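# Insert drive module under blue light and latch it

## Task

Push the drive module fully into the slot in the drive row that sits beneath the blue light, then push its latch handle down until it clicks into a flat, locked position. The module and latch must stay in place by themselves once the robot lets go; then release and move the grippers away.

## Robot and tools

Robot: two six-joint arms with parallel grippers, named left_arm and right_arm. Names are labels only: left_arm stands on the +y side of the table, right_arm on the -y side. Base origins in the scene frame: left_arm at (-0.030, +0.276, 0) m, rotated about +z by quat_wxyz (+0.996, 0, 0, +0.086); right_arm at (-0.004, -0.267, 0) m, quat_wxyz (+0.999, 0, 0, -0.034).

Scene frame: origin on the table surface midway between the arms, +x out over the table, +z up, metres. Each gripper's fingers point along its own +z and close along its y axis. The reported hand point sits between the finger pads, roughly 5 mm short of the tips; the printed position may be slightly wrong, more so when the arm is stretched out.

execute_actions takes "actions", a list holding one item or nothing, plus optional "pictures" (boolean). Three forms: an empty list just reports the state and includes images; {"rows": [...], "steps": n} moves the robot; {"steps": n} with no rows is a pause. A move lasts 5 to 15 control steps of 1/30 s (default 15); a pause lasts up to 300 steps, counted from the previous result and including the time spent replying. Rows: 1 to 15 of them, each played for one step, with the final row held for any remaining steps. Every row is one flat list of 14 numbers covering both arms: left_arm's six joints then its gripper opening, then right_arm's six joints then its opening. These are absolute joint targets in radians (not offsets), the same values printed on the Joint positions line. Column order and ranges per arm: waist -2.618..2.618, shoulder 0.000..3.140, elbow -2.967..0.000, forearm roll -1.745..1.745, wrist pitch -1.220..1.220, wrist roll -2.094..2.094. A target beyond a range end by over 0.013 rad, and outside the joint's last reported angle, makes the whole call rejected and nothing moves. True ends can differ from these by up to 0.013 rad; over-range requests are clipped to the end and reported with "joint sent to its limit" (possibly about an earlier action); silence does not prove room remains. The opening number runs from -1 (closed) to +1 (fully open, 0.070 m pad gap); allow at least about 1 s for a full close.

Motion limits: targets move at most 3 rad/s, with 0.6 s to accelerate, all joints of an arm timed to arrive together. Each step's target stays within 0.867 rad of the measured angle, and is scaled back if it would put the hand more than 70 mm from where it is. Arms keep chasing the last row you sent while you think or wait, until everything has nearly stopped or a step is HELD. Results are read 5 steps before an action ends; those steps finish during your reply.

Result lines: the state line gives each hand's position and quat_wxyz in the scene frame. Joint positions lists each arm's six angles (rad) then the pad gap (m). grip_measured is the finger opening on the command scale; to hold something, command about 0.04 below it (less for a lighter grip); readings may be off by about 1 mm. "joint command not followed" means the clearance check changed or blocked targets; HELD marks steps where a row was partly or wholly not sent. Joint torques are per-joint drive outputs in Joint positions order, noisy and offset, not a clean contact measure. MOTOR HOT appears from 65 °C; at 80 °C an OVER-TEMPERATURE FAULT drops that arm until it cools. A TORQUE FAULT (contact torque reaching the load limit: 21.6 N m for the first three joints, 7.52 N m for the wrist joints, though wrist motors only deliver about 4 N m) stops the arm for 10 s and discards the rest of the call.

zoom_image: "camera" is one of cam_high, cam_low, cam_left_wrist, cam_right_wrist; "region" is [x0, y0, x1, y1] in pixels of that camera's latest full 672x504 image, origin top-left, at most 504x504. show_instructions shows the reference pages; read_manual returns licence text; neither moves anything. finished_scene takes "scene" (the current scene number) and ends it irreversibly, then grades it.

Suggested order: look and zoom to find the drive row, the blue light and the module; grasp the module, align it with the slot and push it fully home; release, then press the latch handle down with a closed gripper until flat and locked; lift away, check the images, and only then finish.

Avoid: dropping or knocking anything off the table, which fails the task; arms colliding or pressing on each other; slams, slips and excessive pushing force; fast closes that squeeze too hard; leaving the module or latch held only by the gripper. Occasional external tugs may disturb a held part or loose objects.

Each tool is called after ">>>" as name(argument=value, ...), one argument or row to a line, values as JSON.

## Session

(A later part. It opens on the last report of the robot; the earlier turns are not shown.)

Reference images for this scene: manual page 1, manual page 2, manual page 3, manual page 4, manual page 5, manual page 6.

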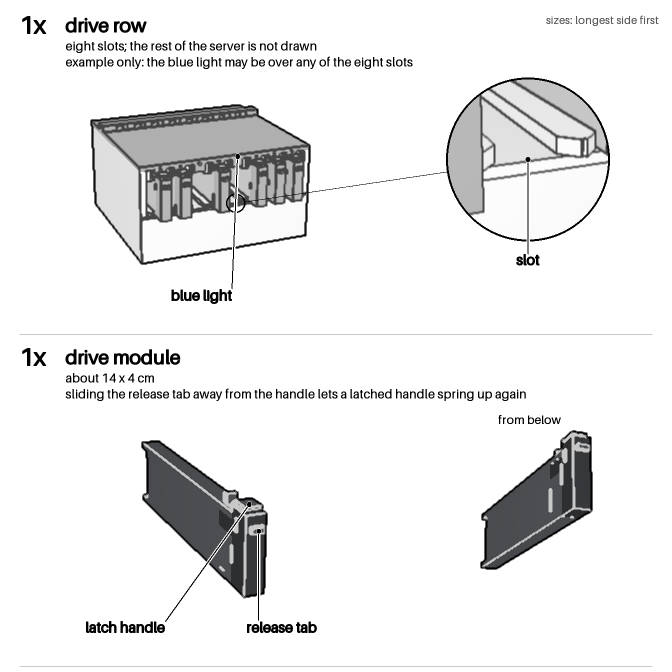

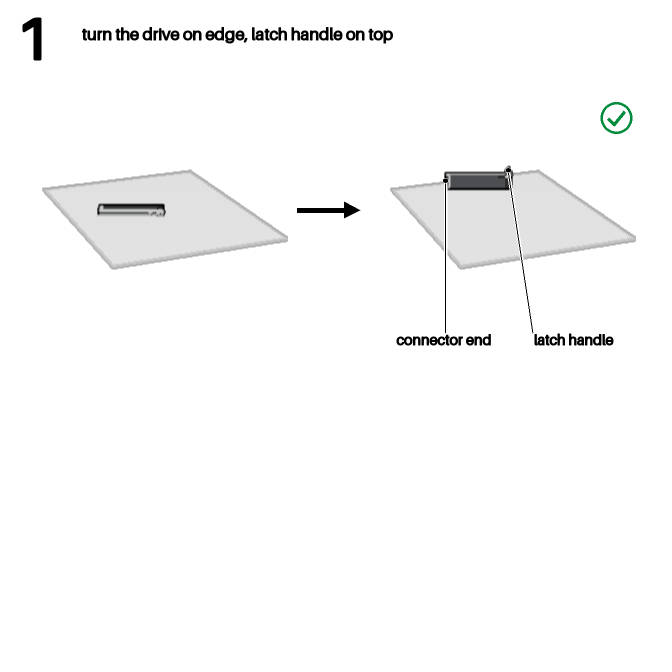

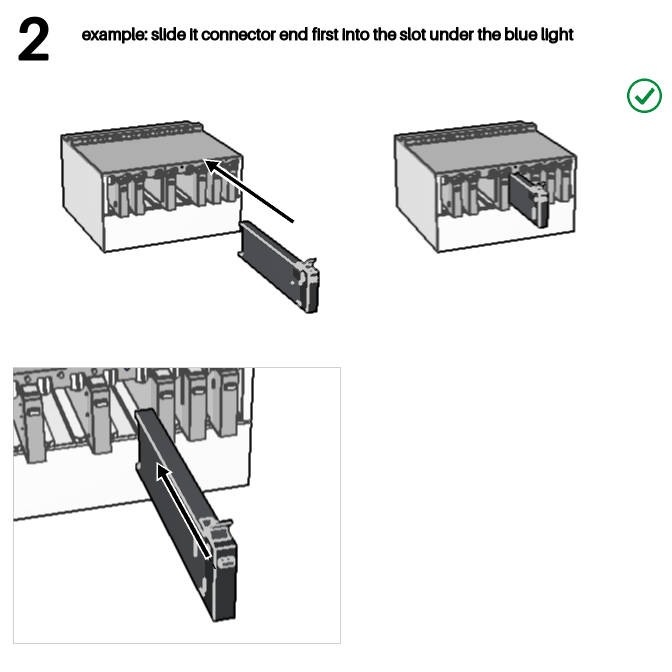

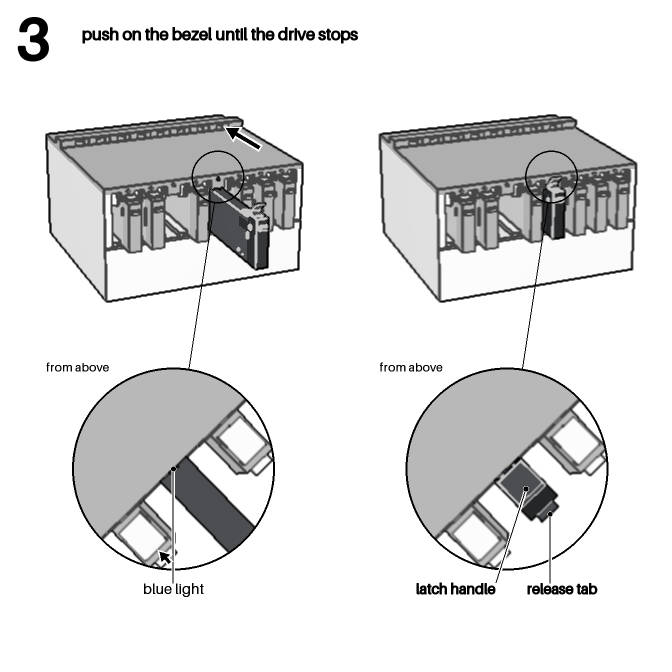

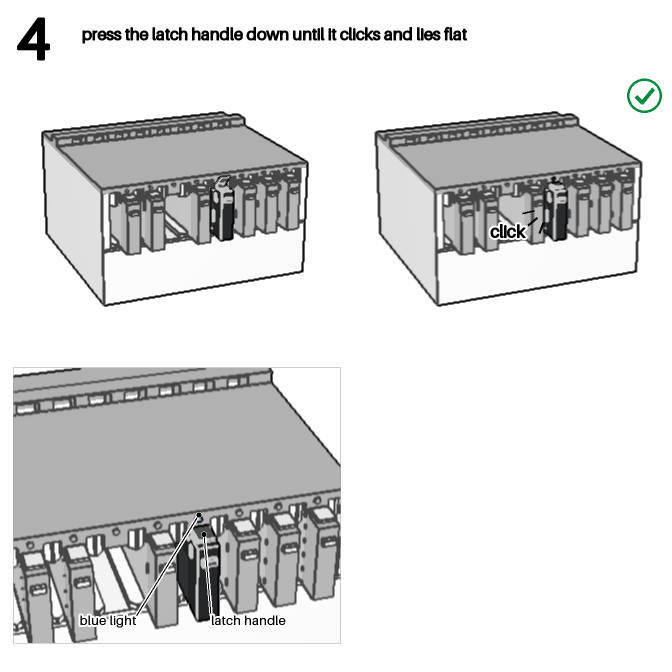

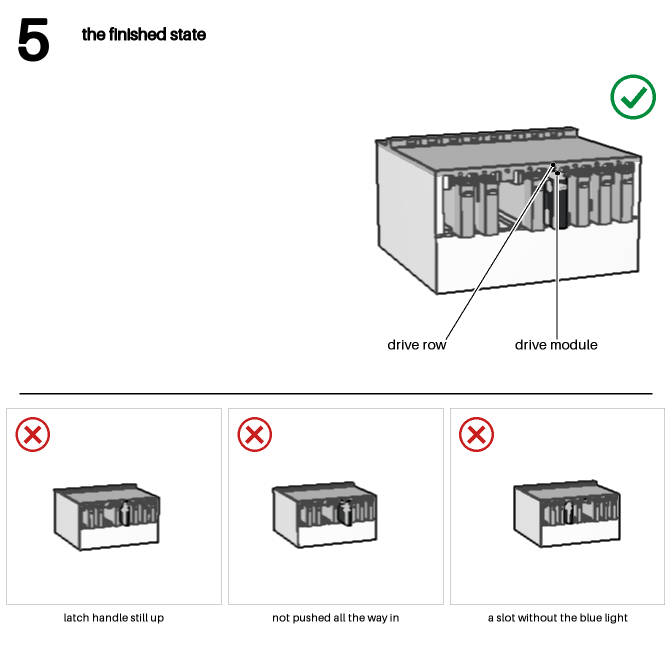

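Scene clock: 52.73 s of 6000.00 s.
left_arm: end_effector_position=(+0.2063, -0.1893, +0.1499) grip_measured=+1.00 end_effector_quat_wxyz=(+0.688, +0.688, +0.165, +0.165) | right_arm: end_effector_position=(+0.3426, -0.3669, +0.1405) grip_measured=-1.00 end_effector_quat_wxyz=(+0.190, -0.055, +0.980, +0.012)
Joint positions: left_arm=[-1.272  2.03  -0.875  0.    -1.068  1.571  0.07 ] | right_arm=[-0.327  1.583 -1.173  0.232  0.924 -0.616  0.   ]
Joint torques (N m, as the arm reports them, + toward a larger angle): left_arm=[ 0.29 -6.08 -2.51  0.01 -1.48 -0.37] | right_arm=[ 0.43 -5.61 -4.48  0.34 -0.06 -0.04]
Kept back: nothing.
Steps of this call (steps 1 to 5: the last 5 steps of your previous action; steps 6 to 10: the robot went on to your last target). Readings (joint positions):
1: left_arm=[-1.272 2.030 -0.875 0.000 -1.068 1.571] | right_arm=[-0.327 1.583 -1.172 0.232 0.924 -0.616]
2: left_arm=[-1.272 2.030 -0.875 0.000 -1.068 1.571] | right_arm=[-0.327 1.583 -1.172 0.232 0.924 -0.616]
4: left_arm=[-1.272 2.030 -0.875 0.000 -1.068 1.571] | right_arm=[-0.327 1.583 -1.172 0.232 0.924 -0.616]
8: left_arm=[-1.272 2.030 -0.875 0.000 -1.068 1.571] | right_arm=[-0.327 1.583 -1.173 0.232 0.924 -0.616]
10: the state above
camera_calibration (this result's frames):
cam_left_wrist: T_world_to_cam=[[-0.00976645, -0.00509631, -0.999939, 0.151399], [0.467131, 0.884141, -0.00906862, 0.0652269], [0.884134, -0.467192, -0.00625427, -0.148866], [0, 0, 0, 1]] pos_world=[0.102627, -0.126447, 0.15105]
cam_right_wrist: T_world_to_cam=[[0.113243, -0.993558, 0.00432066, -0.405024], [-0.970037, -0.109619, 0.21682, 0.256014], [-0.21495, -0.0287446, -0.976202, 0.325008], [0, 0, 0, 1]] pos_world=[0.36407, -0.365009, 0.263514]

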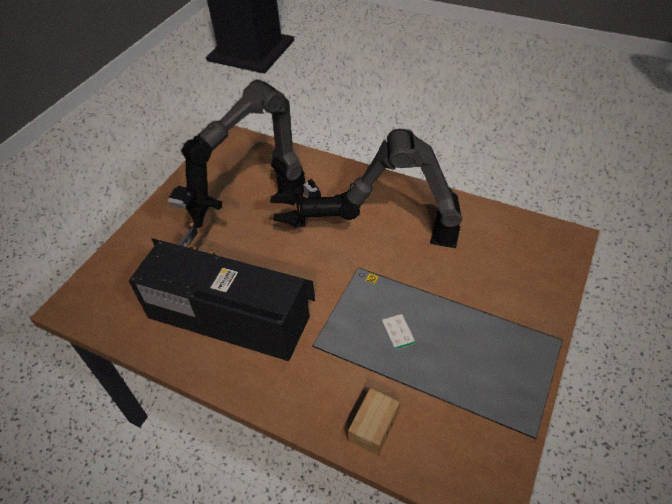

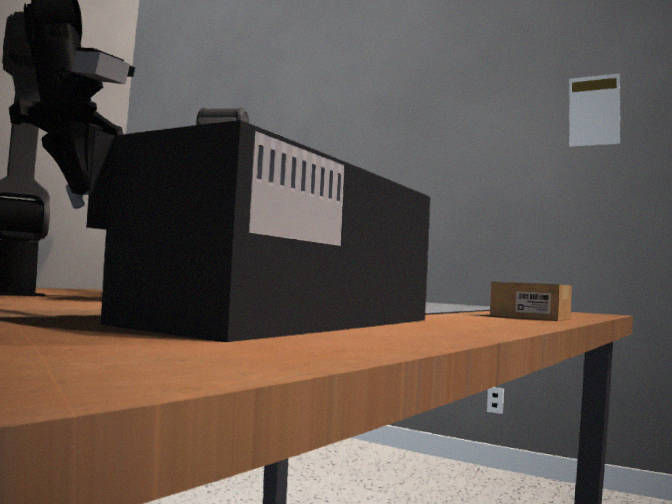

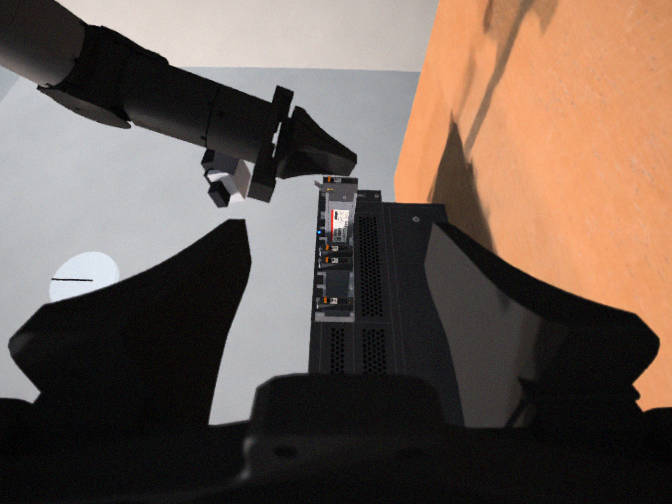

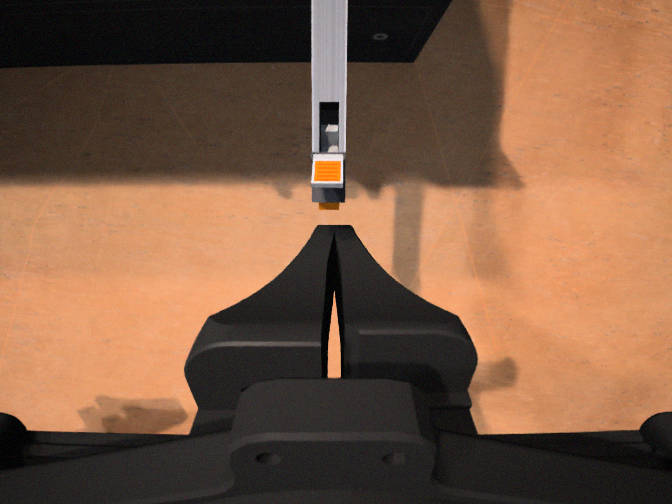

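>>> execute_actions(
  actions=[
    {"rows":[[-1.272,2.03,-0.875,0,-1.068,1.571,1,-0.3111,1.6030,-1.2000,0.2273,0.9273,-0.6020,-1],[-1.272,2.03,-0.875,0,-1.068,1.571,1,-0.3111,1.6030,-1.2000,0.2273,0.9273,-0.6020,-1],[-1.272,2.03,-0.875,0,-1.068,1.571,1,-0.3004,1.6244,-1.2266,0.2223,0.9302,-0.5886,-1],[-1.272,2.03,-0.875,0,-1.068,1.571,1,-0.3004,1.6244,-1.2266,0.2223,0.9302,-0.5886,-1],[-1.272,2.03,-0.875,0,-1.068,1.571,1,-0.2897,1.6459,-1.2532,0.2174,0.9330,-0.5752,-1],[-1.272,2.03,-0.875,0,-1.068,1.571,1,-0.2897,1.6459,-1.2532,0.2174,0.9330,-0.5752,-1],[-1.272,2.03,-0.875,0,-1.068,1.571,1,-0.2790,1.6673,-1.2798,0.2124,0.9358,-0.5618,-1],[-1.272,2.03,-0.875,0,-1.068,1.571,1,-0.2790,1.6673,-1.2798,0.2124,0.9358,-0.5618,-1],[-1.272,2.03,-0.875,0,-1.068,1.571,1,-0.2683,1.6888,-1.3065,0.2074,0.9387,-0.5484,-1],[-1.272,2.03,-0.875,0,-1.068,1.571,1,-0.2683,1.6888,-1.3065,0.2074,0.9387,-0.5484,-1],[-1.272,2.03,-0.875,0,-1.068,1.571,1,-0.2576,1.7102,-1.3331,0.2024,0.9415,-0.5350,-1],[-1.272,2.03,-0.875,0,-1.068,1.571,1,-0.2576,1.7102,-1.3331,0.2024,0.9415,-0.5350,-1],[-1.272,2.03,-0.875,0,-1.068,1.571,1,-0.2496,1.7316,-1.3627,0.1981,0.9481,-0.5241,-1],[-1.272,2.03,-0.875,0,-1.068,1.571,1,-0.2496,1.7316,-1.3627,0.1981,0.9481,-0.5241,-1],[-1.272,2.03,-0.875,0,-1.068,1.571,1,-0.2415,1.7531,-1.3924,0.1938,0.9547,-0.5131,-1]],"steps":15},
  ],
)

>>> execute_actions(
  actions=[
    {"rows":[[-1.272,2.03,-0.875,0,-1.068,1.571,1,-0.2415,1.7531,-1.3924,0.1938,0.9547,-0.5131,-1],[-1.272,2.03,-0.875,0,-1.068,1.571,1,-0.2335,1.7745,-1.4220,0.1895,0.9613,-0.5022,-1],[-1.272,2.03,-0.875,0,-1.068,1.571,1,-0.2335,1.7745,-1.4220,0.1895,0.9613,-0.5022,-1],[-1.272,2.03,-0.875,0,-1.068,1.571,1,-0.2254,1.7959,-1.4516,0.1852,0.9679,-0.4913,-1],[-1.272,2.03,-0.875,0,-1.068,1.571,1,-0.2254,1.7959,-1.4516,0.1852,0.9679,-0.4913,-1],[-1.272,2.03,-0.875,0,-1.068,1.571,1,-0.2174,1.8174,-1.4813,0.1809,0.9745,-0.4803,-1]],"steps":15},
  ],
  pictures=true,
)

Scene clock: 53.67 s of 6000.00 s.
left_arm: end_effector_position=(+0.2063, -0.1893, +0.1499) grip_measured=+1.00 end_effector_quat_wxyz=(+0.688, +0.688, +0.165, +0.165) | right_arm: end_effector_position=(+0.3730, -0.3619, +0.1419) grip_measured=-1.00 end_effector_quat_wxyz=(+0.191, -0.058, +0.980, +0.012)
Joint positions: left_arm=[-1.272  2.03  -0.875  0.    -1.068  1.571  0.07 ] | right_arm=[-0.276  1.672 -1.287  0.211  0.937 -0.558  0.   ]
Joint torques (N m, as the arm reports them, + toward a larger angle): left_arm=[ 0.36 -6.17 -2.56  0.01 -1.47 -0.37] | right_arm=[ 0.94 -4.38 -4.78  0.09 -0.24  0.09]
Steps of this call (steps 1 to 15: the robot went on to your last target; steps 16 to 18: nothing new was sent; steps 19 to 28: the first 10 steps of this action). Readings (joint positions):
19: left_arm=[-1.272 2.030 -0.875 0.000 -1.068 1.571] | right_arm=[-0.327 1.582 -1.173 0.232 0.925 -0.616]
20: left_arm=[-1.272 2.030 -0.875 0.000 -1.068 1.571] | right_arm=[-0.325 1.583 -1.176 0.232 0.925 -0.614]
22: left_arm=[-1.272 2.030 -0.875 0.000 -1.068 1.571] | right_arm=[-0.311 1.601 -1.201 0.229 0.928 -0.602]
26: left_arm=[-1.272 2.030 -0.875 0.000 -1.068 1.571] | right_arm=[-0.287 1.650 -1.260 0.216 0.935 -0.572]
28: the state above

Scene clock: 54.17 s of 6000.00 s.
left_arm: end_effector_position=(+0.2063, -0.1893, +0.1499) grip_measured=+1.00 end_effector_quat_wxyz=(+0.688, +0.688, +0.165, +0.165) | right_arm: end_effector_position=(+0.4192, -0.3560, +0.1411) grip_measured=-1.00 end_effector_quat_wxyz=(+0.191, -0.059, +0.980, +0.012)
Joint positions: left_arm=[-1.272  2.03  -0.875  0.    -1.068  1.571  0.07 ] | right_arm=[-0.217  1.819 -1.483  0.181  0.974 -0.48   0.   ]
Joint torques (N m, as the arm reports them, + toward a larger angle): left_arm=[ 0.35 -5.92 -2.62  0.02 -1.48 -0.38] | right_arm=[-0.41 -6.88 -3.72  0.   -0.1  -0.05]
Steps of this call (steps 1 to 5: the last 5 steps of your previous action; steps 6 to 15: the first 10 steps of this action). Readings (joint positions):
6: left_arm=[-1.272 2.030 -0.875 0.000 -1.068 1.571] | right_arm=[-0.248 1.736 -1.369 0.197 0.949 -0.522]
7: left_arm=[-1.272 2.030 -0.875 0.000 -1.068 1.571] | right_arm=[-0.244 1.747 -1.384 0.195 0.953 -0.516]
9: left_arm=[-1.272 2.030 -0.875 0.000 -1.068 1.571] | right_arm=[-0.236 1.768 -1.413 0.191 0.959 -0.505]
13: left_arm=[-1.272 2.030 -0.875 0.000 -1.068 1.571] | right_arm=[-0.220 1.811 -1.472 0.182 0.972 -0.484]
15: the state above
camera_calibration (this result's frames):
cam_left_wrist: T_world_to_cam=[[-0.00976636, -0.00509621, -0.999939, 0.151399], [0.467131, 0.884141, -0.00906849, 0.0652269], [0.884134, -0.467192, -0.00625424, -0.148866], [0, 0, 0, 1]] pos_world=[0.102627, -0.126447, 0.15105]
cam_right_wrist: T_world_to_cam=[[0.121504, -0.992573, 0.00593282, -0.406189], [-0.96945, -0.117386, 0.215378, 0.3286], [-0.213082, -0.0319209, -0.976513, 0.340473], [0, 0, 0, 1]] pos_world=[0.440463, -0.353731, 0.264113]

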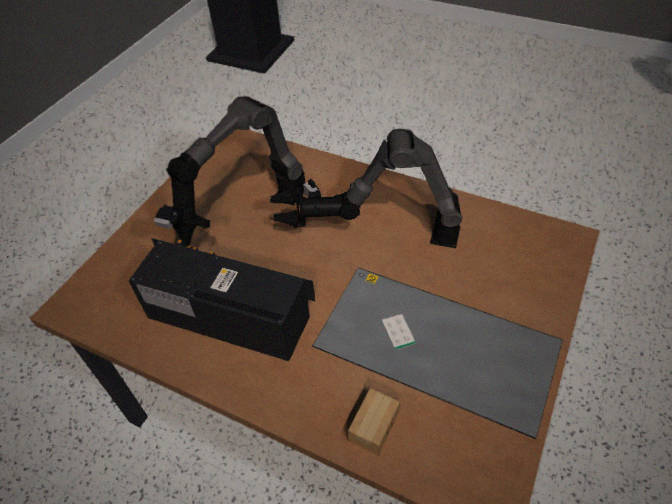

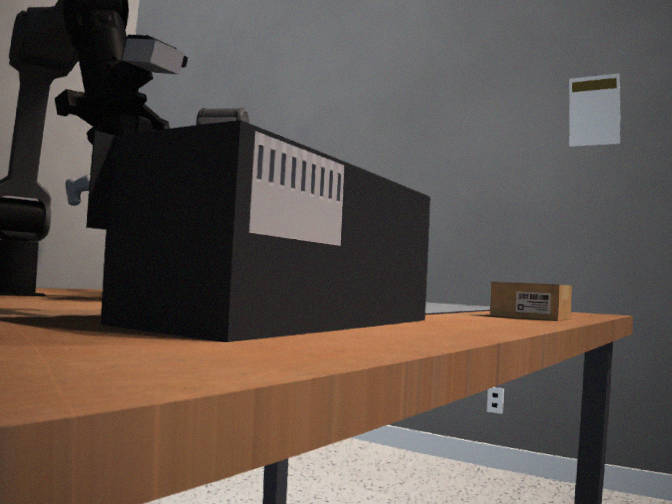

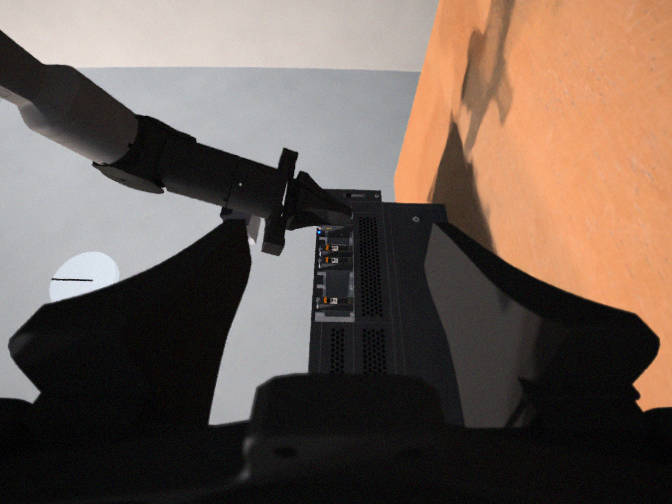

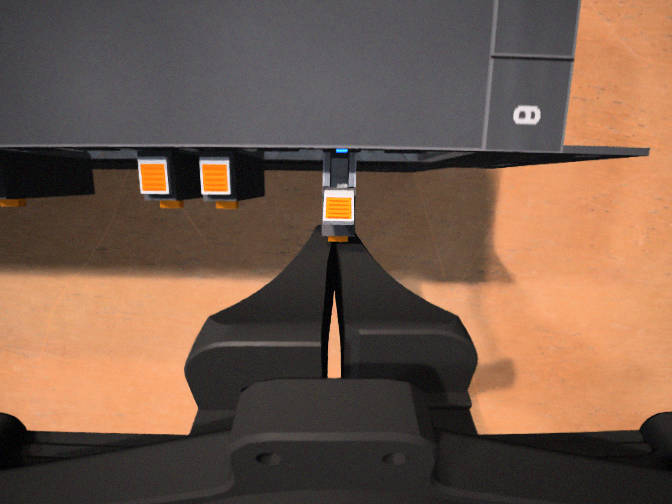

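>>> execute_actions(
  actions=[
    {"rows":[[-1.272,2.03,-0.875,0,-1.068,1.571,1,-0.2140,1.8303,-1.4992,0.1783,0.9785,-0.4737,-1],[-1.272,2.03,-0.875,0,-1.068,1.571,1,-0.2140,1.8303,-1.4992,0.1783,0.9785,-0.4737,-1],[-1.272,2.03,-0.875,0,-1.068,1.571,1,-0.2100,1.8432,-1.5172,0.1757,0.9825,-0.4671,-1],[-1.272,2.03,-0.875,0,-1.068,1.571,1,-0.2100,1.8432,-1.5172,0.1757,0.9825,-0.4671,-1],[-1.272,2.03,-0.875,0,-1.068,1.571,1,-0.2060,1.8562,-1.5355,0.1732,0.9866,-0.4605,-1]],"steps":15},
  ],
  pictures=true,
)

Scene clock: 54.90 s of 6000.00 s.
left_arm: end_effector_position=(+0.2063, -0.1893, +0.1499) grip_measured=+1.00 end_effector_quat_wxyz=(+0.688, +0.688, +0.165, +0.165) | right_arm: end_effector_position=(+0.4286, -0.3559, +0.1408) grip_measured=-1.00 end_effector_quat_wxyz=(+0.188, -0.058, +0.980, +0.011)
Joint positions: left_arm=[-1.272  2.03  -0.875  0.    -1.068  1.571  0.07 ] | right_arm=[-0.207  1.854 -1.535  0.17   0.993 -0.46   0.   ]
Joint torques (N m, as the arm reports them, + toward a larger angle): left_arm=[ 0.31 -6.17 -2.46  0.01 -1.5  -0.37] | right_arm=[ 2.1  -5.17 -5.05  0.83 -1.75 -0.06]
Steps of this call (steps 1 to 5: the last 5 steps of your previous action; steps 6 to 12: the robot went on to your last target; steps 13 to 22: the first 10 steps of this action). Readings (joint positions):
13: left_arm=[-1.272 2.030 -0.875 0.000 -1.068 1.571] | right_arm=[-0.217 1.818 -1.482 0.181 0.974 -0.480]
14: left_arm=[-1.272 2.030 -0.875 0.000 -1.068 1.571] | right_arm=[-0.217 1.819 -1.483 0.181 0.975 -0.480]
16: left_arm=[-1.272 2.030 -0.875 0.000 -1.068 1.571] | right_arm=[-0.214 1.832 -1.503 0.176 0.983 -0.472]
20: left_arm=[-1.272 2.030 -0.875 0.000 -1.068 1.571] | right_arm=[-0.207 1.854 -1.535 0.170 0.995 -0.460]
22: the state above
camera_calibration (this result's frames):
cam_left_wrist: T_world_to_cam=[[-0.00976635, -0.00509627, -0.999939, 0.151399], [0.467131, 0.884141, -0.00906854, 0.0652269], [0.884134, -0.467192, -0.0062542, -0.148866], [0, 0, 0, 1]] pos_world=[0.102627, -0.126447, 0.15105]
cam_right_wrist: T_world_to_cam=[[0.118939, -0.992876, 0.00706343, -0.406442], [-0.96864, -0.114467, 0.22053, 0.337721], [-0.218151, -0.0330715, -0.975355, 0.343791], [0, 0, 0, 1]] pos_world=[0.45047, -0.353519, 0.263711]

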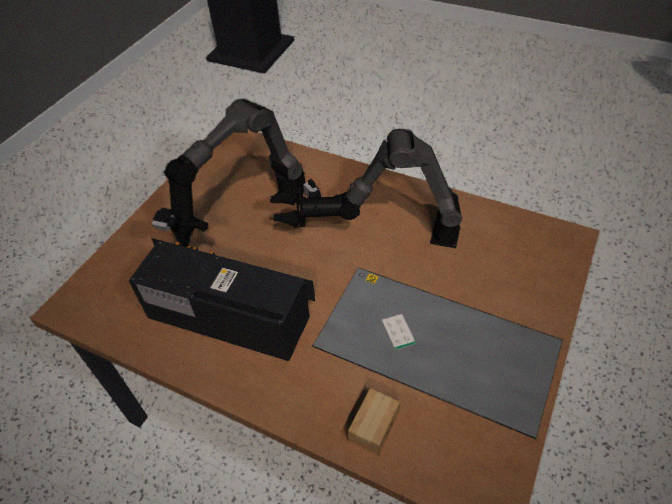

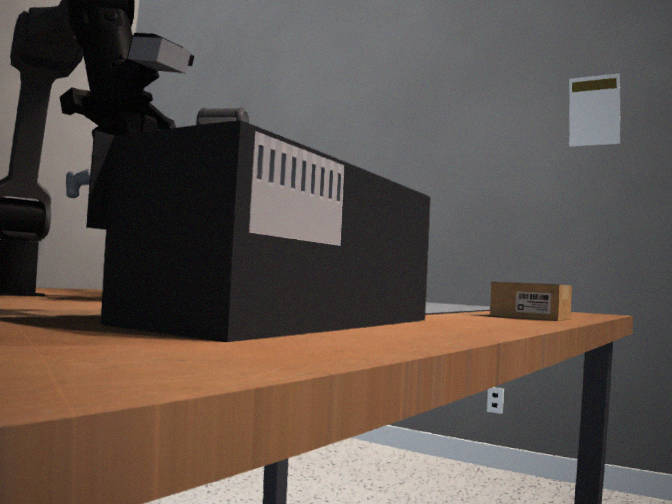

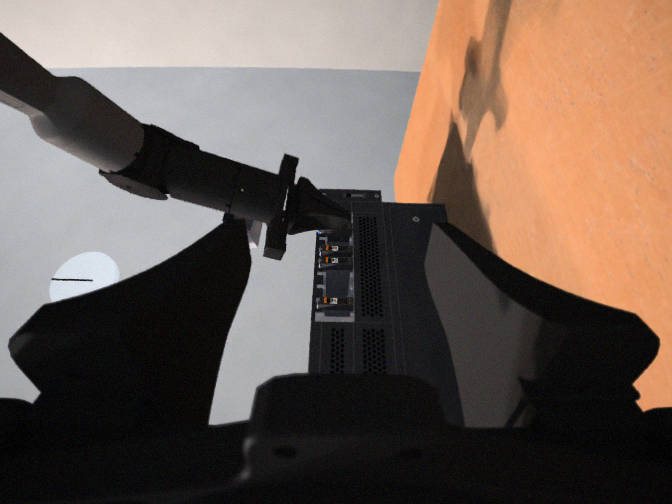

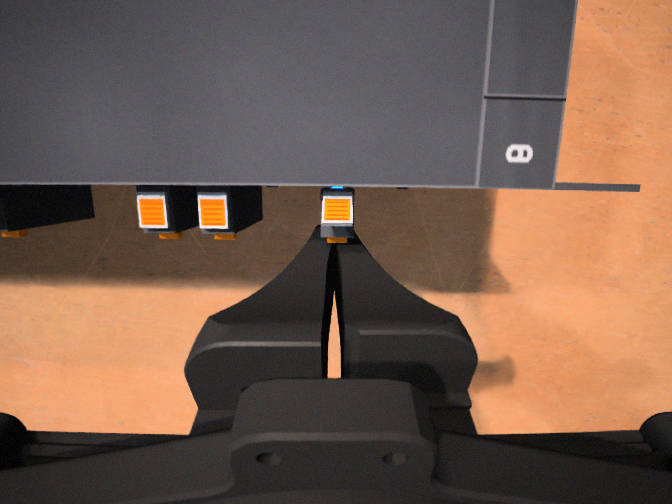

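>>> execute_actions(
  actions=[
    {"rows":[[-1.272,2.03,-0.875,0,-1.068,1.571,1,-0.2174,1.8174,-1.4813,0.1809,0.9745,-0.4803,-1]],"steps":15},
  ],
  pictures=true,
)

>>> execute_actions(
  actions=[
    {"rows":[[-1.272,2.03,-0.875,0,-1.068,1.571,1,-0.2169,1.8180,-1.6964,0.1592,1.1850,-0.4335,-1]],"steps":15},
  ],
)

>>> execute_actions(
  actions=[
    {"rows":[[-1.272,2.03,-0.875,0,-1.068,1.571,1,-0.1986,1.8825,-1.7903,0.1508,1.2113,-0.4097,-1]],"steps":15},
  ],
)

>>> execute_actions(
  actions=[
    {"steps":12},
  ],
  pictures=true,
)

Scene clock: 55.70 s of 6000.00 s.
left_arm: end_effector_position=(+0.2063, -0.1893, +0.1499) grip_measured=+1.00 end_effector_quat_wxyz=(+0.688, +0.688, +0.165, +0.165) | right_arm: end_effector_position=(+0.4207, -0.3554, +0.1415) grip_measured=-1.00 end_effector_quat_wxyz=(+0.194, -0.059, +0.979, +0.013)
Joint positions: left_arm=[-1.272  2.03  -0.875  0.    -1.068  1.571  0.07 ] | right_arm=[-0.216  1.819 -1.483  0.185  0.968 -0.481  0.   ]
Joint torques (N m, as the arm reports them, + toward a larger angle): left_arm=[ 0.26 -6.05 -2.5   0.02 -1.47 -0.36] | right_arm=[-0.98 -6.81 -3.21 -0.04 -0.12  0.  ]
Steps of this call (steps 1 to 5: the last 5 steps of your previous action; steps 6 to 14: the robot went on to your last target; steps 15 to 24: the first 10 steps of this action). Readings (joint positions):
15: left_arm=[-1.272 2.030 -0.875 0.000 -1.068 1.571] | right_arm=[-0.207 1.855 -1.535 0.172 0.989 -0.460]
16: left_arm=[-1.272 2.030 -0.875 0.000 -1.068 1.571] | right_arm=[-0.207 1.854 -1.533 0.172 0.988 -0.461]
18: left_arm=[-1.272 2.030 -0.875 0.000 -1.068 1.571] | right_arm=[-0.209 1.841 -1.512 0.181 0.971 -0.470]
22: left_arm=[-1.272 2.030 -0.875 0.000 -1.068 1.571] | right_arm=[-0.215 1.819 -1.483 0.186 0.965 -0.481]
24: the state above
camera_calibration (this result's frames):
cam_left_wrist: T_world_to_cam=[[-0.00976637, -0.00509635, -0.999939, 0.151399], [0.467132, 0.884141, -0.00906862, 0.0652269], [0.884134, -0.467192, -0.00625418, -0.148866], [0, 0, 0, 1]] pos_world=[0.102627, -0.126447, 0.15105]
cam_right_wrist: T_world_to_cam=[[0.121579, -0.992567, 0.00546017, -0.405737], [-0.970863, -0.117772, 0.208697, 0.331409], [-0.206503, -0.0306742, -0.977965, 0.339097], [0, 0, 0, 1]] pos_world=[0.441106, -0.353289, 0.264677]

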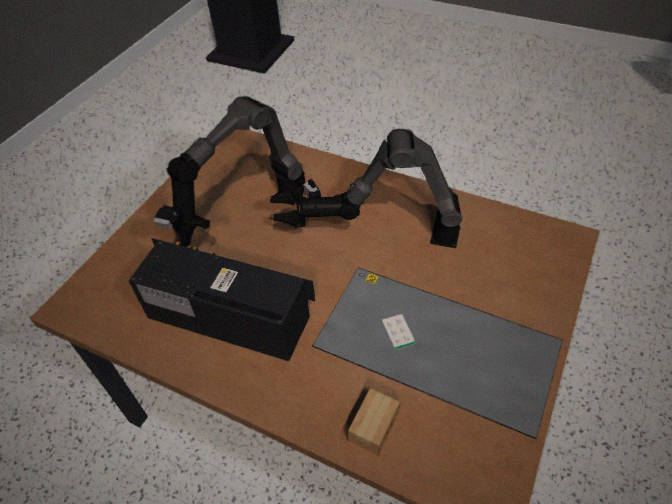

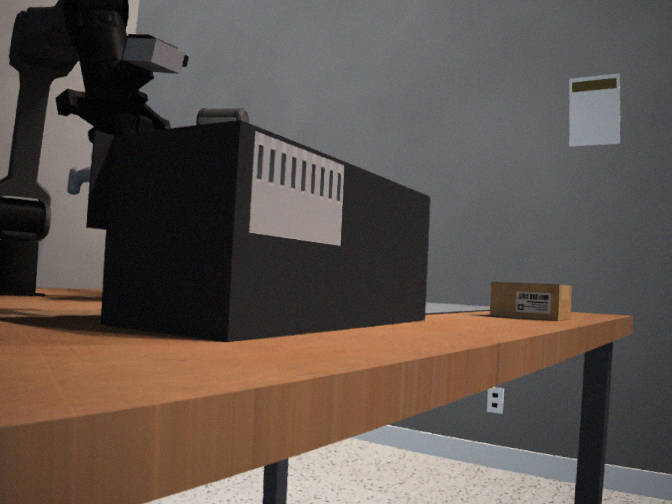

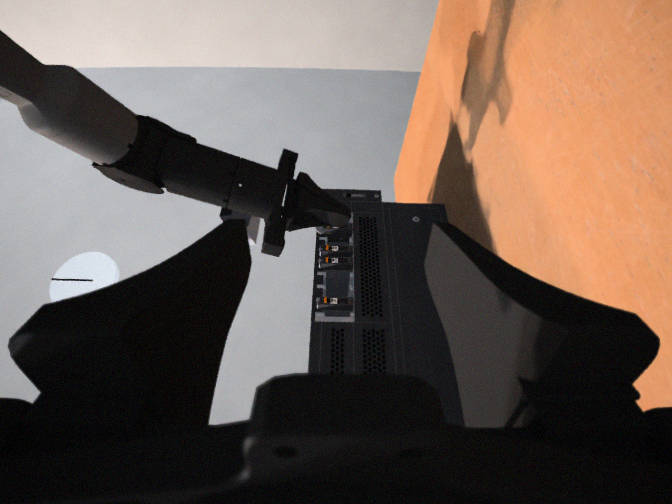

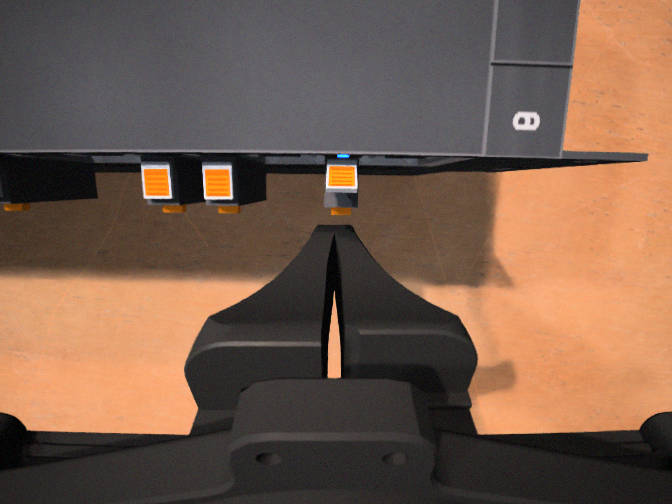

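Scene clock: 56.20 s of 6000.00 s.
left_arm: end_effector_position=(+0.2063, -0.1893, +0.1499) grip_measured=+1.00 end_effector_quat_wxyz=(+0.688, +0.688, +0.165, +0.165) | right_arm: end_effector_position=(+0.4219, -0.3572, +0.1897) grip_measured=-1.00 end_effector_quat_wxyz=(+0.192, -0.057, +0.980, +0.012)
Joint positions: left_arm=[-1.272  2.03  -0.875  0.    -1.068  1.571  0.07 ] | right_arm=[-0.217  1.817 -1.672  0.162  1.161 -0.439  0.   ]
Joint torques (N m, as the arm reports them, + toward a larger angle): left_arm=[ 0.36 -6.02 -2.61 -0.01 -1.49 -0.34] | right_arm=[-0.61 -6.23 -2.99 -0.01 -0.44  0.02]
Steps of this call (steps 1 to 5: the last 5 steps of your previous action; steps 6 to 15: the first 10 steps of this action). Readings (joint positions):
6: left_arm=[-1.272 2.030 -0.875 0.000 -1.068 1.571] | right_arm=[-0.217 1.819 -1.482 0.182 0.973 -0.481]
7: left_arm=[-1.272 2.030 -0.875 0.000 -1.068 1.571] | right_arm=[-0.217 1.819 -1.484 0.181 0.976 -0.480]
9: left_arm=[-1.272 2.030 -0.875 0.000 -1.068 1.571] | right_arm=[-0.217 1.819 -1.506 0.178 1.001 -0.475]
13: left_arm=[-1.272 2.030 -0.875 0.000 -1.068 1.571] | right_arm=[-0.217 1.818 -1.622 0.167 1.113 -0.449]
15: the state above

Scene clock: 56.70 s of 6000.00 s.
left_arm: end_effector_position=(+0.2063, -0.1893, +0.1499) grip_measured=+1.00 end_effector_quat_wxyz=(+0.688, +0.688, +0.165, +0.165) | right_arm: end_effector_position=(+0.4396, -0.3552, +0.1944) grip_measured=-1.00 end_effector_quat_wxyz=(+0.190, -0.057, +0.980, +0.012)
Joint positions: left_arm=[-1.272  2.03  -0.875  0.    -1.068  1.571  0.07 ] | right_arm=[-0.198  1.885 -1.791  0.151  1.211 -0.409  0.   ]
Joint torques (N m, as the arm reports them, + toward a larger angle): left_arm=[ 0.33 -6.08 -2.41 -0.02 -1.46 -0.36] | right_arm=[-0.29 -7.2  -3.66 -0.06 -0.09 -0.04]
Steps of this call (steps 1 to 5: the last 5 steps of your previous action; steps 6 to 15: the first 10 steps of this action). Readings (joint positions):
6: left_arm=[-1.272 2.030 -0.875 0.000 -1.068 1.571] | right_arm=[-0.217 1.816 -1.698 0.159 1.186 -0.433]
7: left_arm=[-1.272 2.030 -0.875 0.000 -1.068 1.571] | right_arm=[-0.217 1.818 -1.700 0.159 1.186 -0.433]
9: left_arm=[-1.272 2.030 -0.875 0.000 -1.068 1.571] | right_arm=[-0.213 1.835 -1.723 0.157 1.192 -0.427]
13: left_arm=[-1.272 2.030 -0.875 0.000 -1.068 1.571] | right_arm=[-0.199 1.883 -1.789 0.151 1.210 -0.410]
15: the state above

Scene clock: 57.10 s of 6000.00 s.
left_arm: end_effector_position=(+0.2063, -0.1893, +0.1499) grip_measured=+1.00 end_effector_quat_wxyz=(+0.688, +0.688, +0.165, +0.165) | right_arm: end_effector_position=(+0.4394, -0.3551, +0.1951) grip_measured=-1.00 end_effector_quat_wxyz=(+0.191, -0.057, +0.980, +0.012)
Joint positions: left_arm=[-1.272  2.03  -0.875  0.    -1.068  1.571  0.07 ] | right_arm=[-0.198  1.883 -1.791  0.151  1.211 -0.409  0.   ]
Joint torques (N m, as the arm reports them, + toward a larger angle): left_arm=[ 0.33 -5.91 -2.57  0.   -1.48 -0.36] | right_arm=[-1.   -7.49 -3.13 -0.03 -0.06 -0.16]
Kept back: nothing.
Steps of this call (steps 1 to 5: the last 5 steps of your previous action; steps 6 to 12: the robot went on to your last target). Readings (joint positions):
1: left_arm=[-1.272 2.030 -0.875 0.000 -1.068 1.571] | right_arm=[-0.198 1.885 -1.791 0.151 1.211 -0.409]
2: left_arm=[-1.272 2.030 -0.875 0.000 -1.068 1.571] | right_arm=[-0.198 1.885 -1.791 0.151 1.211 -0.409]
4: left_arm=[-1.272 2.030 -0.875 0.000 -1.068 1.571] | right_arm=[-0.198 1.884 -1.791 0.151 1.211 -0.409]
8: left_arm=[-1.272 2.030 -0.875 0.000 -1.068 1.571] | right_arm=[-0.198 1.883 -1.791 0.151 1.211 -0.409]
12: the state above
camera_calibration (this result's frames):
cam_left_wrist: T_world_to_cam=[[-0.00976638, -0.00509617, -0.999939, 0.151399], [0.467132, 0.884141, -0.00906847, 0.0652269], [0.884134, -0.467192, -0.00625428, -0.148866], [0, 0, 0, 1]] pos_world=[0.102627, -0.126447, 0.15105]
cam_right_wrist: T_world_to_cam=[[0.117282, -0.993077, 0.00647909, -0.406521], [-0.969969, -0.113149, 0.215307, 0.338372], [-0.213083, -0.0315362, -0.976525, 0.397626], [0, 0, 0, 1]] pos_world=[0.460616, -0.35288, 0.318071]

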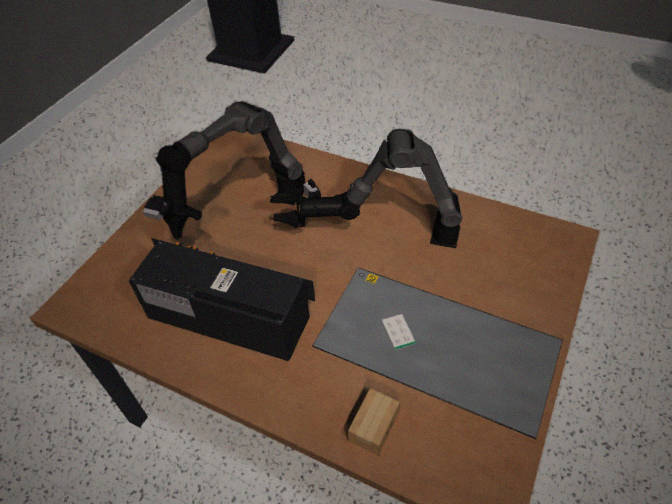

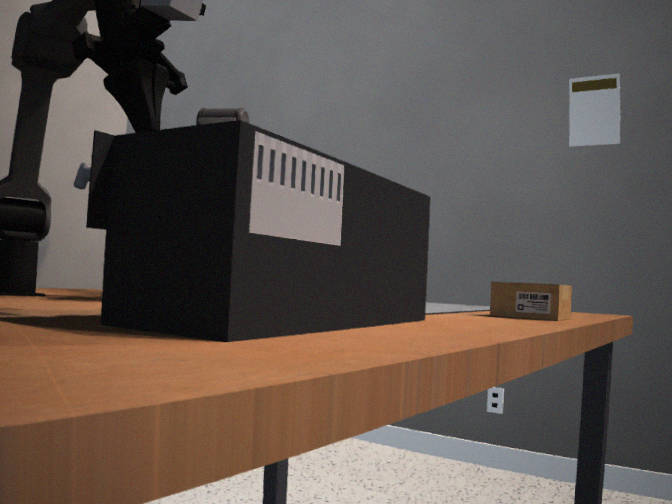

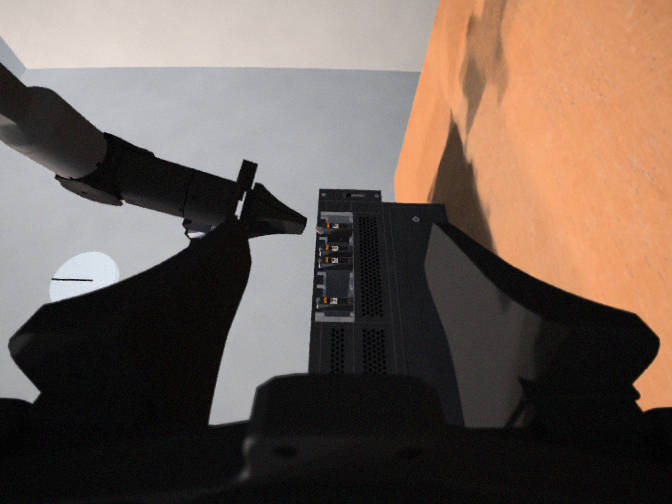

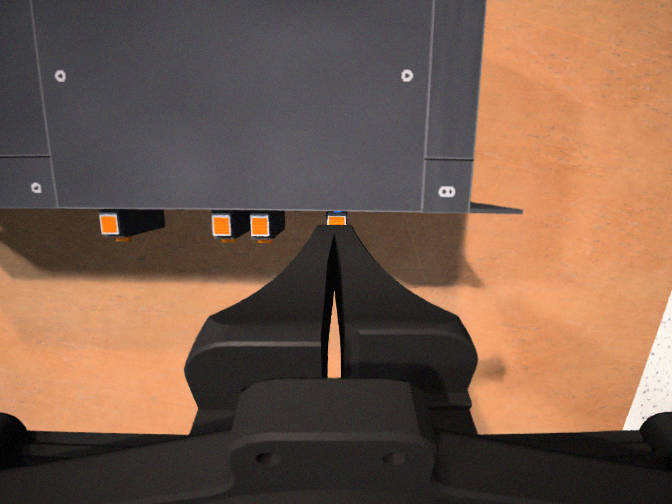

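Aligned. Press down.

>>> execute_actions(
  actions=[
    {"rows":[[-1.272,2.03,-0.875,0,-1.068,1.571,1,-0.2000,1.8817,-1.7660,0.1523,1.1883,-0.4135,-1],[-1.272,2.03,-0.875,0,-1.068,1.571,1,-0.2000,1.8817,-1.7660,0.1523,1.1883,-0.4135,-1],[-1.272,2.03,-0.875,0,-1.068,1.571,1,-0.2000,1.8808,-1.7420,0.1538,1.1653,-0.4173,-1],[-1.272,2.03,-0.875,0,-1.068,1.571,1,-0.2000,1.8808,-1.7420,0.1538,1.1653,-0.4173,-1],[-1.272,2.03,-0.875,0,-1.068,1.571,1,-0.2000,1.8800,-1.7180,0.1554,1.1424,-0.4212,-1],[-1.272,2.03,-0.875,0,-1.068,1.571,1,-0.2000,1.8800,-1.7180,0.1554,1.1424,-0.4212,-1],[-1.272,2.03,-0.875,0,-1.068,1.571,1,-0.2000,1.8792,-1.6940,0.1569,1.1194,-0.4250,-1]],"steps":15},
  ],
)

>>> execute_actions(
  actions=[
    {"steps":10},
  ],
  pictures=true,
)

>>> zoom_image(
  camera="cam_left_wrist",
  region=[280,180,380,280],
)

Scene clock: 57.70 s of 6000.00 s.
left_arm: end_effector_position=(+0.2063, -0.1893, +0.1499) grip_measured=+1.00 end_effector_quat_wxyz=(+0.688, +0.688, +0.165, +0.165) | right_arm: end_effector_position=(+0.4380, -0.3564, +0.1748) grip_measured=-1.00 end_effector_quat_wxyz=(+0.192, -0.056, +0.980, +0.010)
Joint positions: left_arm=[-1.272  2.03  -0.875  0.    -1.068  1.571  0.07 ] | right_arm=[-0.201  1.873 -1.695  0.155  1.122 -0.425  0.   ]
Joint torques (N m, as the arm reports them, + toward a larger angle): left_arm=[ 0.35 -6.07 -2.47  0.   -1.49 -0.37] | right_arm=[ 0.38 -4.3  -3.54  0.5  -0.51 -0.11]
Steps of this call (steps 1 to 8: the robot went on to your last target; steps 9 to 18: the first 10 steps of this action). Readings (joint positions):
9: left_arm=[-1.272 2.030 -0.875 0.000 -1.068 1.571] | right_arm=[-0.199 1.883 -1.790 0.151 1.211 -0.410]
10: left_arm=[-1.272 2.030 -0.875 0.000 -1.068 1.571] | right_arm=[-0.199 1.882 -1.787 0.151 1.209 -0.410]
12: left_arm=[-1.272 2.030 -0.875 0.000 -1.068 1.571] | right_arm=[-0.200 1.880 -1.763 0.151 1.187 -0.414]
16: left_arm=[-1.272 2.030 -0.875 0.000 -1.068 1.571] | right_arm=[-0.201 1.876 -1.711 0.154 1.139 -0.422]
18: the state above

Scene clock: 58.03 s of 6000.00 s.
left_arm: end_effector_position=(+0.2063, -0.1893, +0.1499) grip_measured=+1.00 end_effector_quat_wxyz=(+0.688, +0.688, +0.165, +0.165) | right_arm: end_effector_position=(+0.4386, -0.3563, +0.1728) grip_measured=-1.00 end_effector_quat_wxyz=(+0.191, -0.056, +0.980, +0.011)
Joint positions: left_arm=[-1.272  2.03  -0.875  0.    -1.068  1.571  0.07 ] | right_arm=[-0.201  1.877 -1.693  0.156  1.119 -0.425  0.   ]
Joint torques (N m, as the arm reports them, + toward a larger angle): left_arm=[ 0.24 -6.04 -2.49  0.01 -1.46 -0.37] | right_arm=[ 1.99 -4.07 -3.61  0.5  -0.59 -0.06]
Kept back: nothing.
Steps of this call (steps 1 to 5: the last 5 steps of your previous action; steps 6 to 10: the robot went on to your last target). Readings (joint positions):
1: left_arm=[-1.272 2.030 -0.875 0.000 -1.068 1.571] | right_arm=[-0.201 1.874 -1.693 0.156 1.120 -0.425]
2: left_arm=[-1.272 2.030 -0.875 0.000 -1.068 1.571] | right_arm=[-0.201 1.876 -1.693 0.156 1.120 -0.425]
4: left_arm=[-1.272 2.030 -0.875 0.000 -1.068 1.571] | right_arm=[-0.201 1.877 -1.693 0.156 1.119 -0.425]
8: left_arm=[-1.272 2.030 -0.875 0.000 -1.068 1.571] | right_arm=[-0.201 1.877 -1.693 0.156 1.119 -0.425]
10: the state above
camera_calibration (this result's frames):
cam_left_wrist: T_world_to_cam=[[-0.0097666, -0.00509609, -0.999939, 0.151399], [0.467131, 0.884141, -0.0090685, 0.0652269], [0.884134, -0.467192, -0.00625451, -0.148866], [0, 0, 0, 1]] pos_world=[0.102627, -0.126447, 0.15105]
cam_right_wrist: T_world_to_cam=[[0.11519, -0.993315, 0.00751634, -0.406776], [-0.970418, -0.110912, 0.214447, 0.343449], [-0.21218, -0.0319961, -0.976707, 0.375162], [0, 0, 0, 1]] pos_world=[0.459747, -0.353961, 0.295829]

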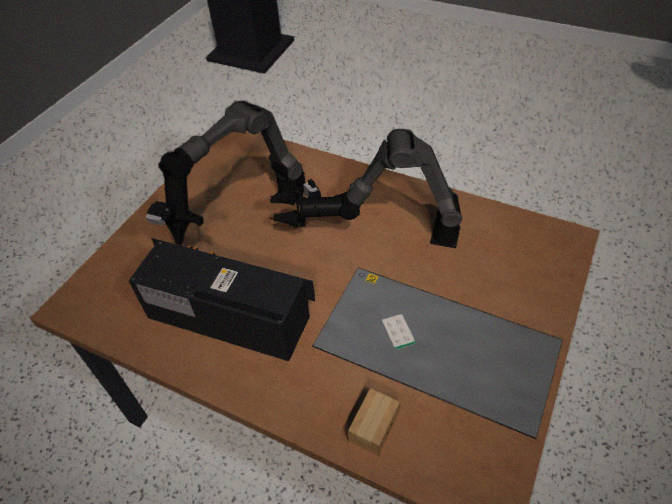

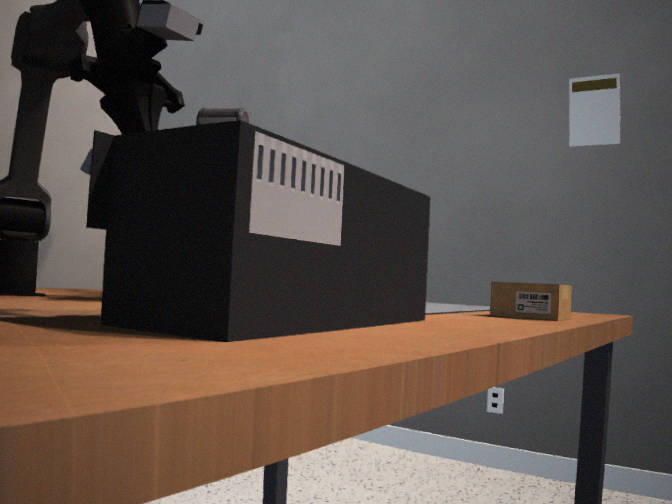

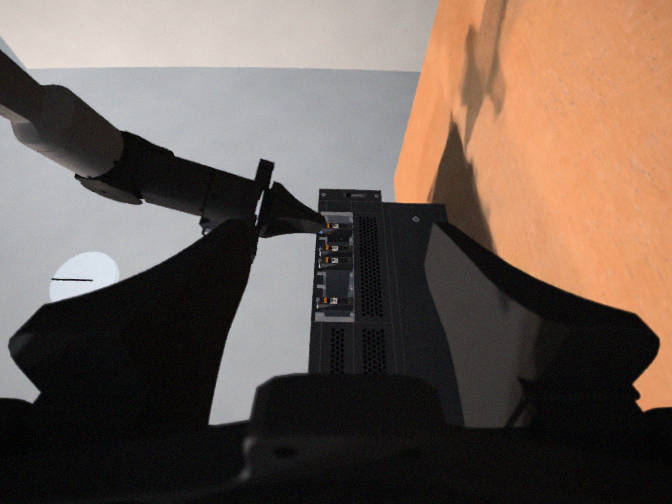

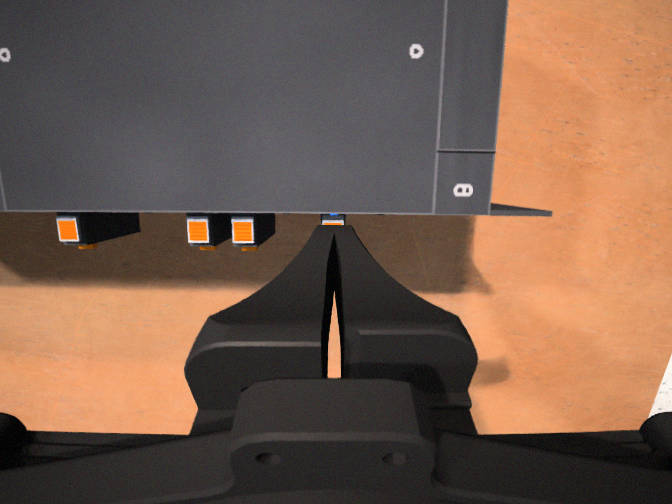

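Region (280, 180, 380, 280) of cam_left_wrist's 672x504 image, scaled by 5.040, with more detail than that image has.

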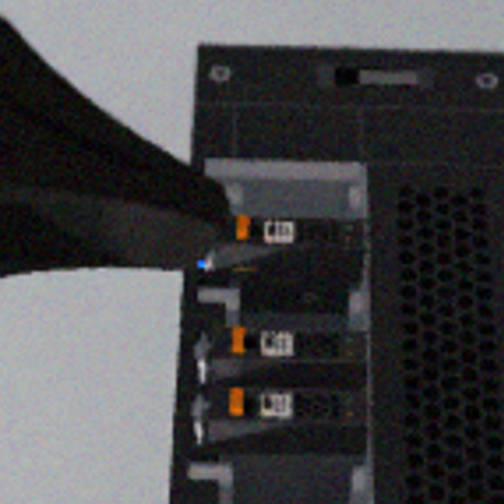

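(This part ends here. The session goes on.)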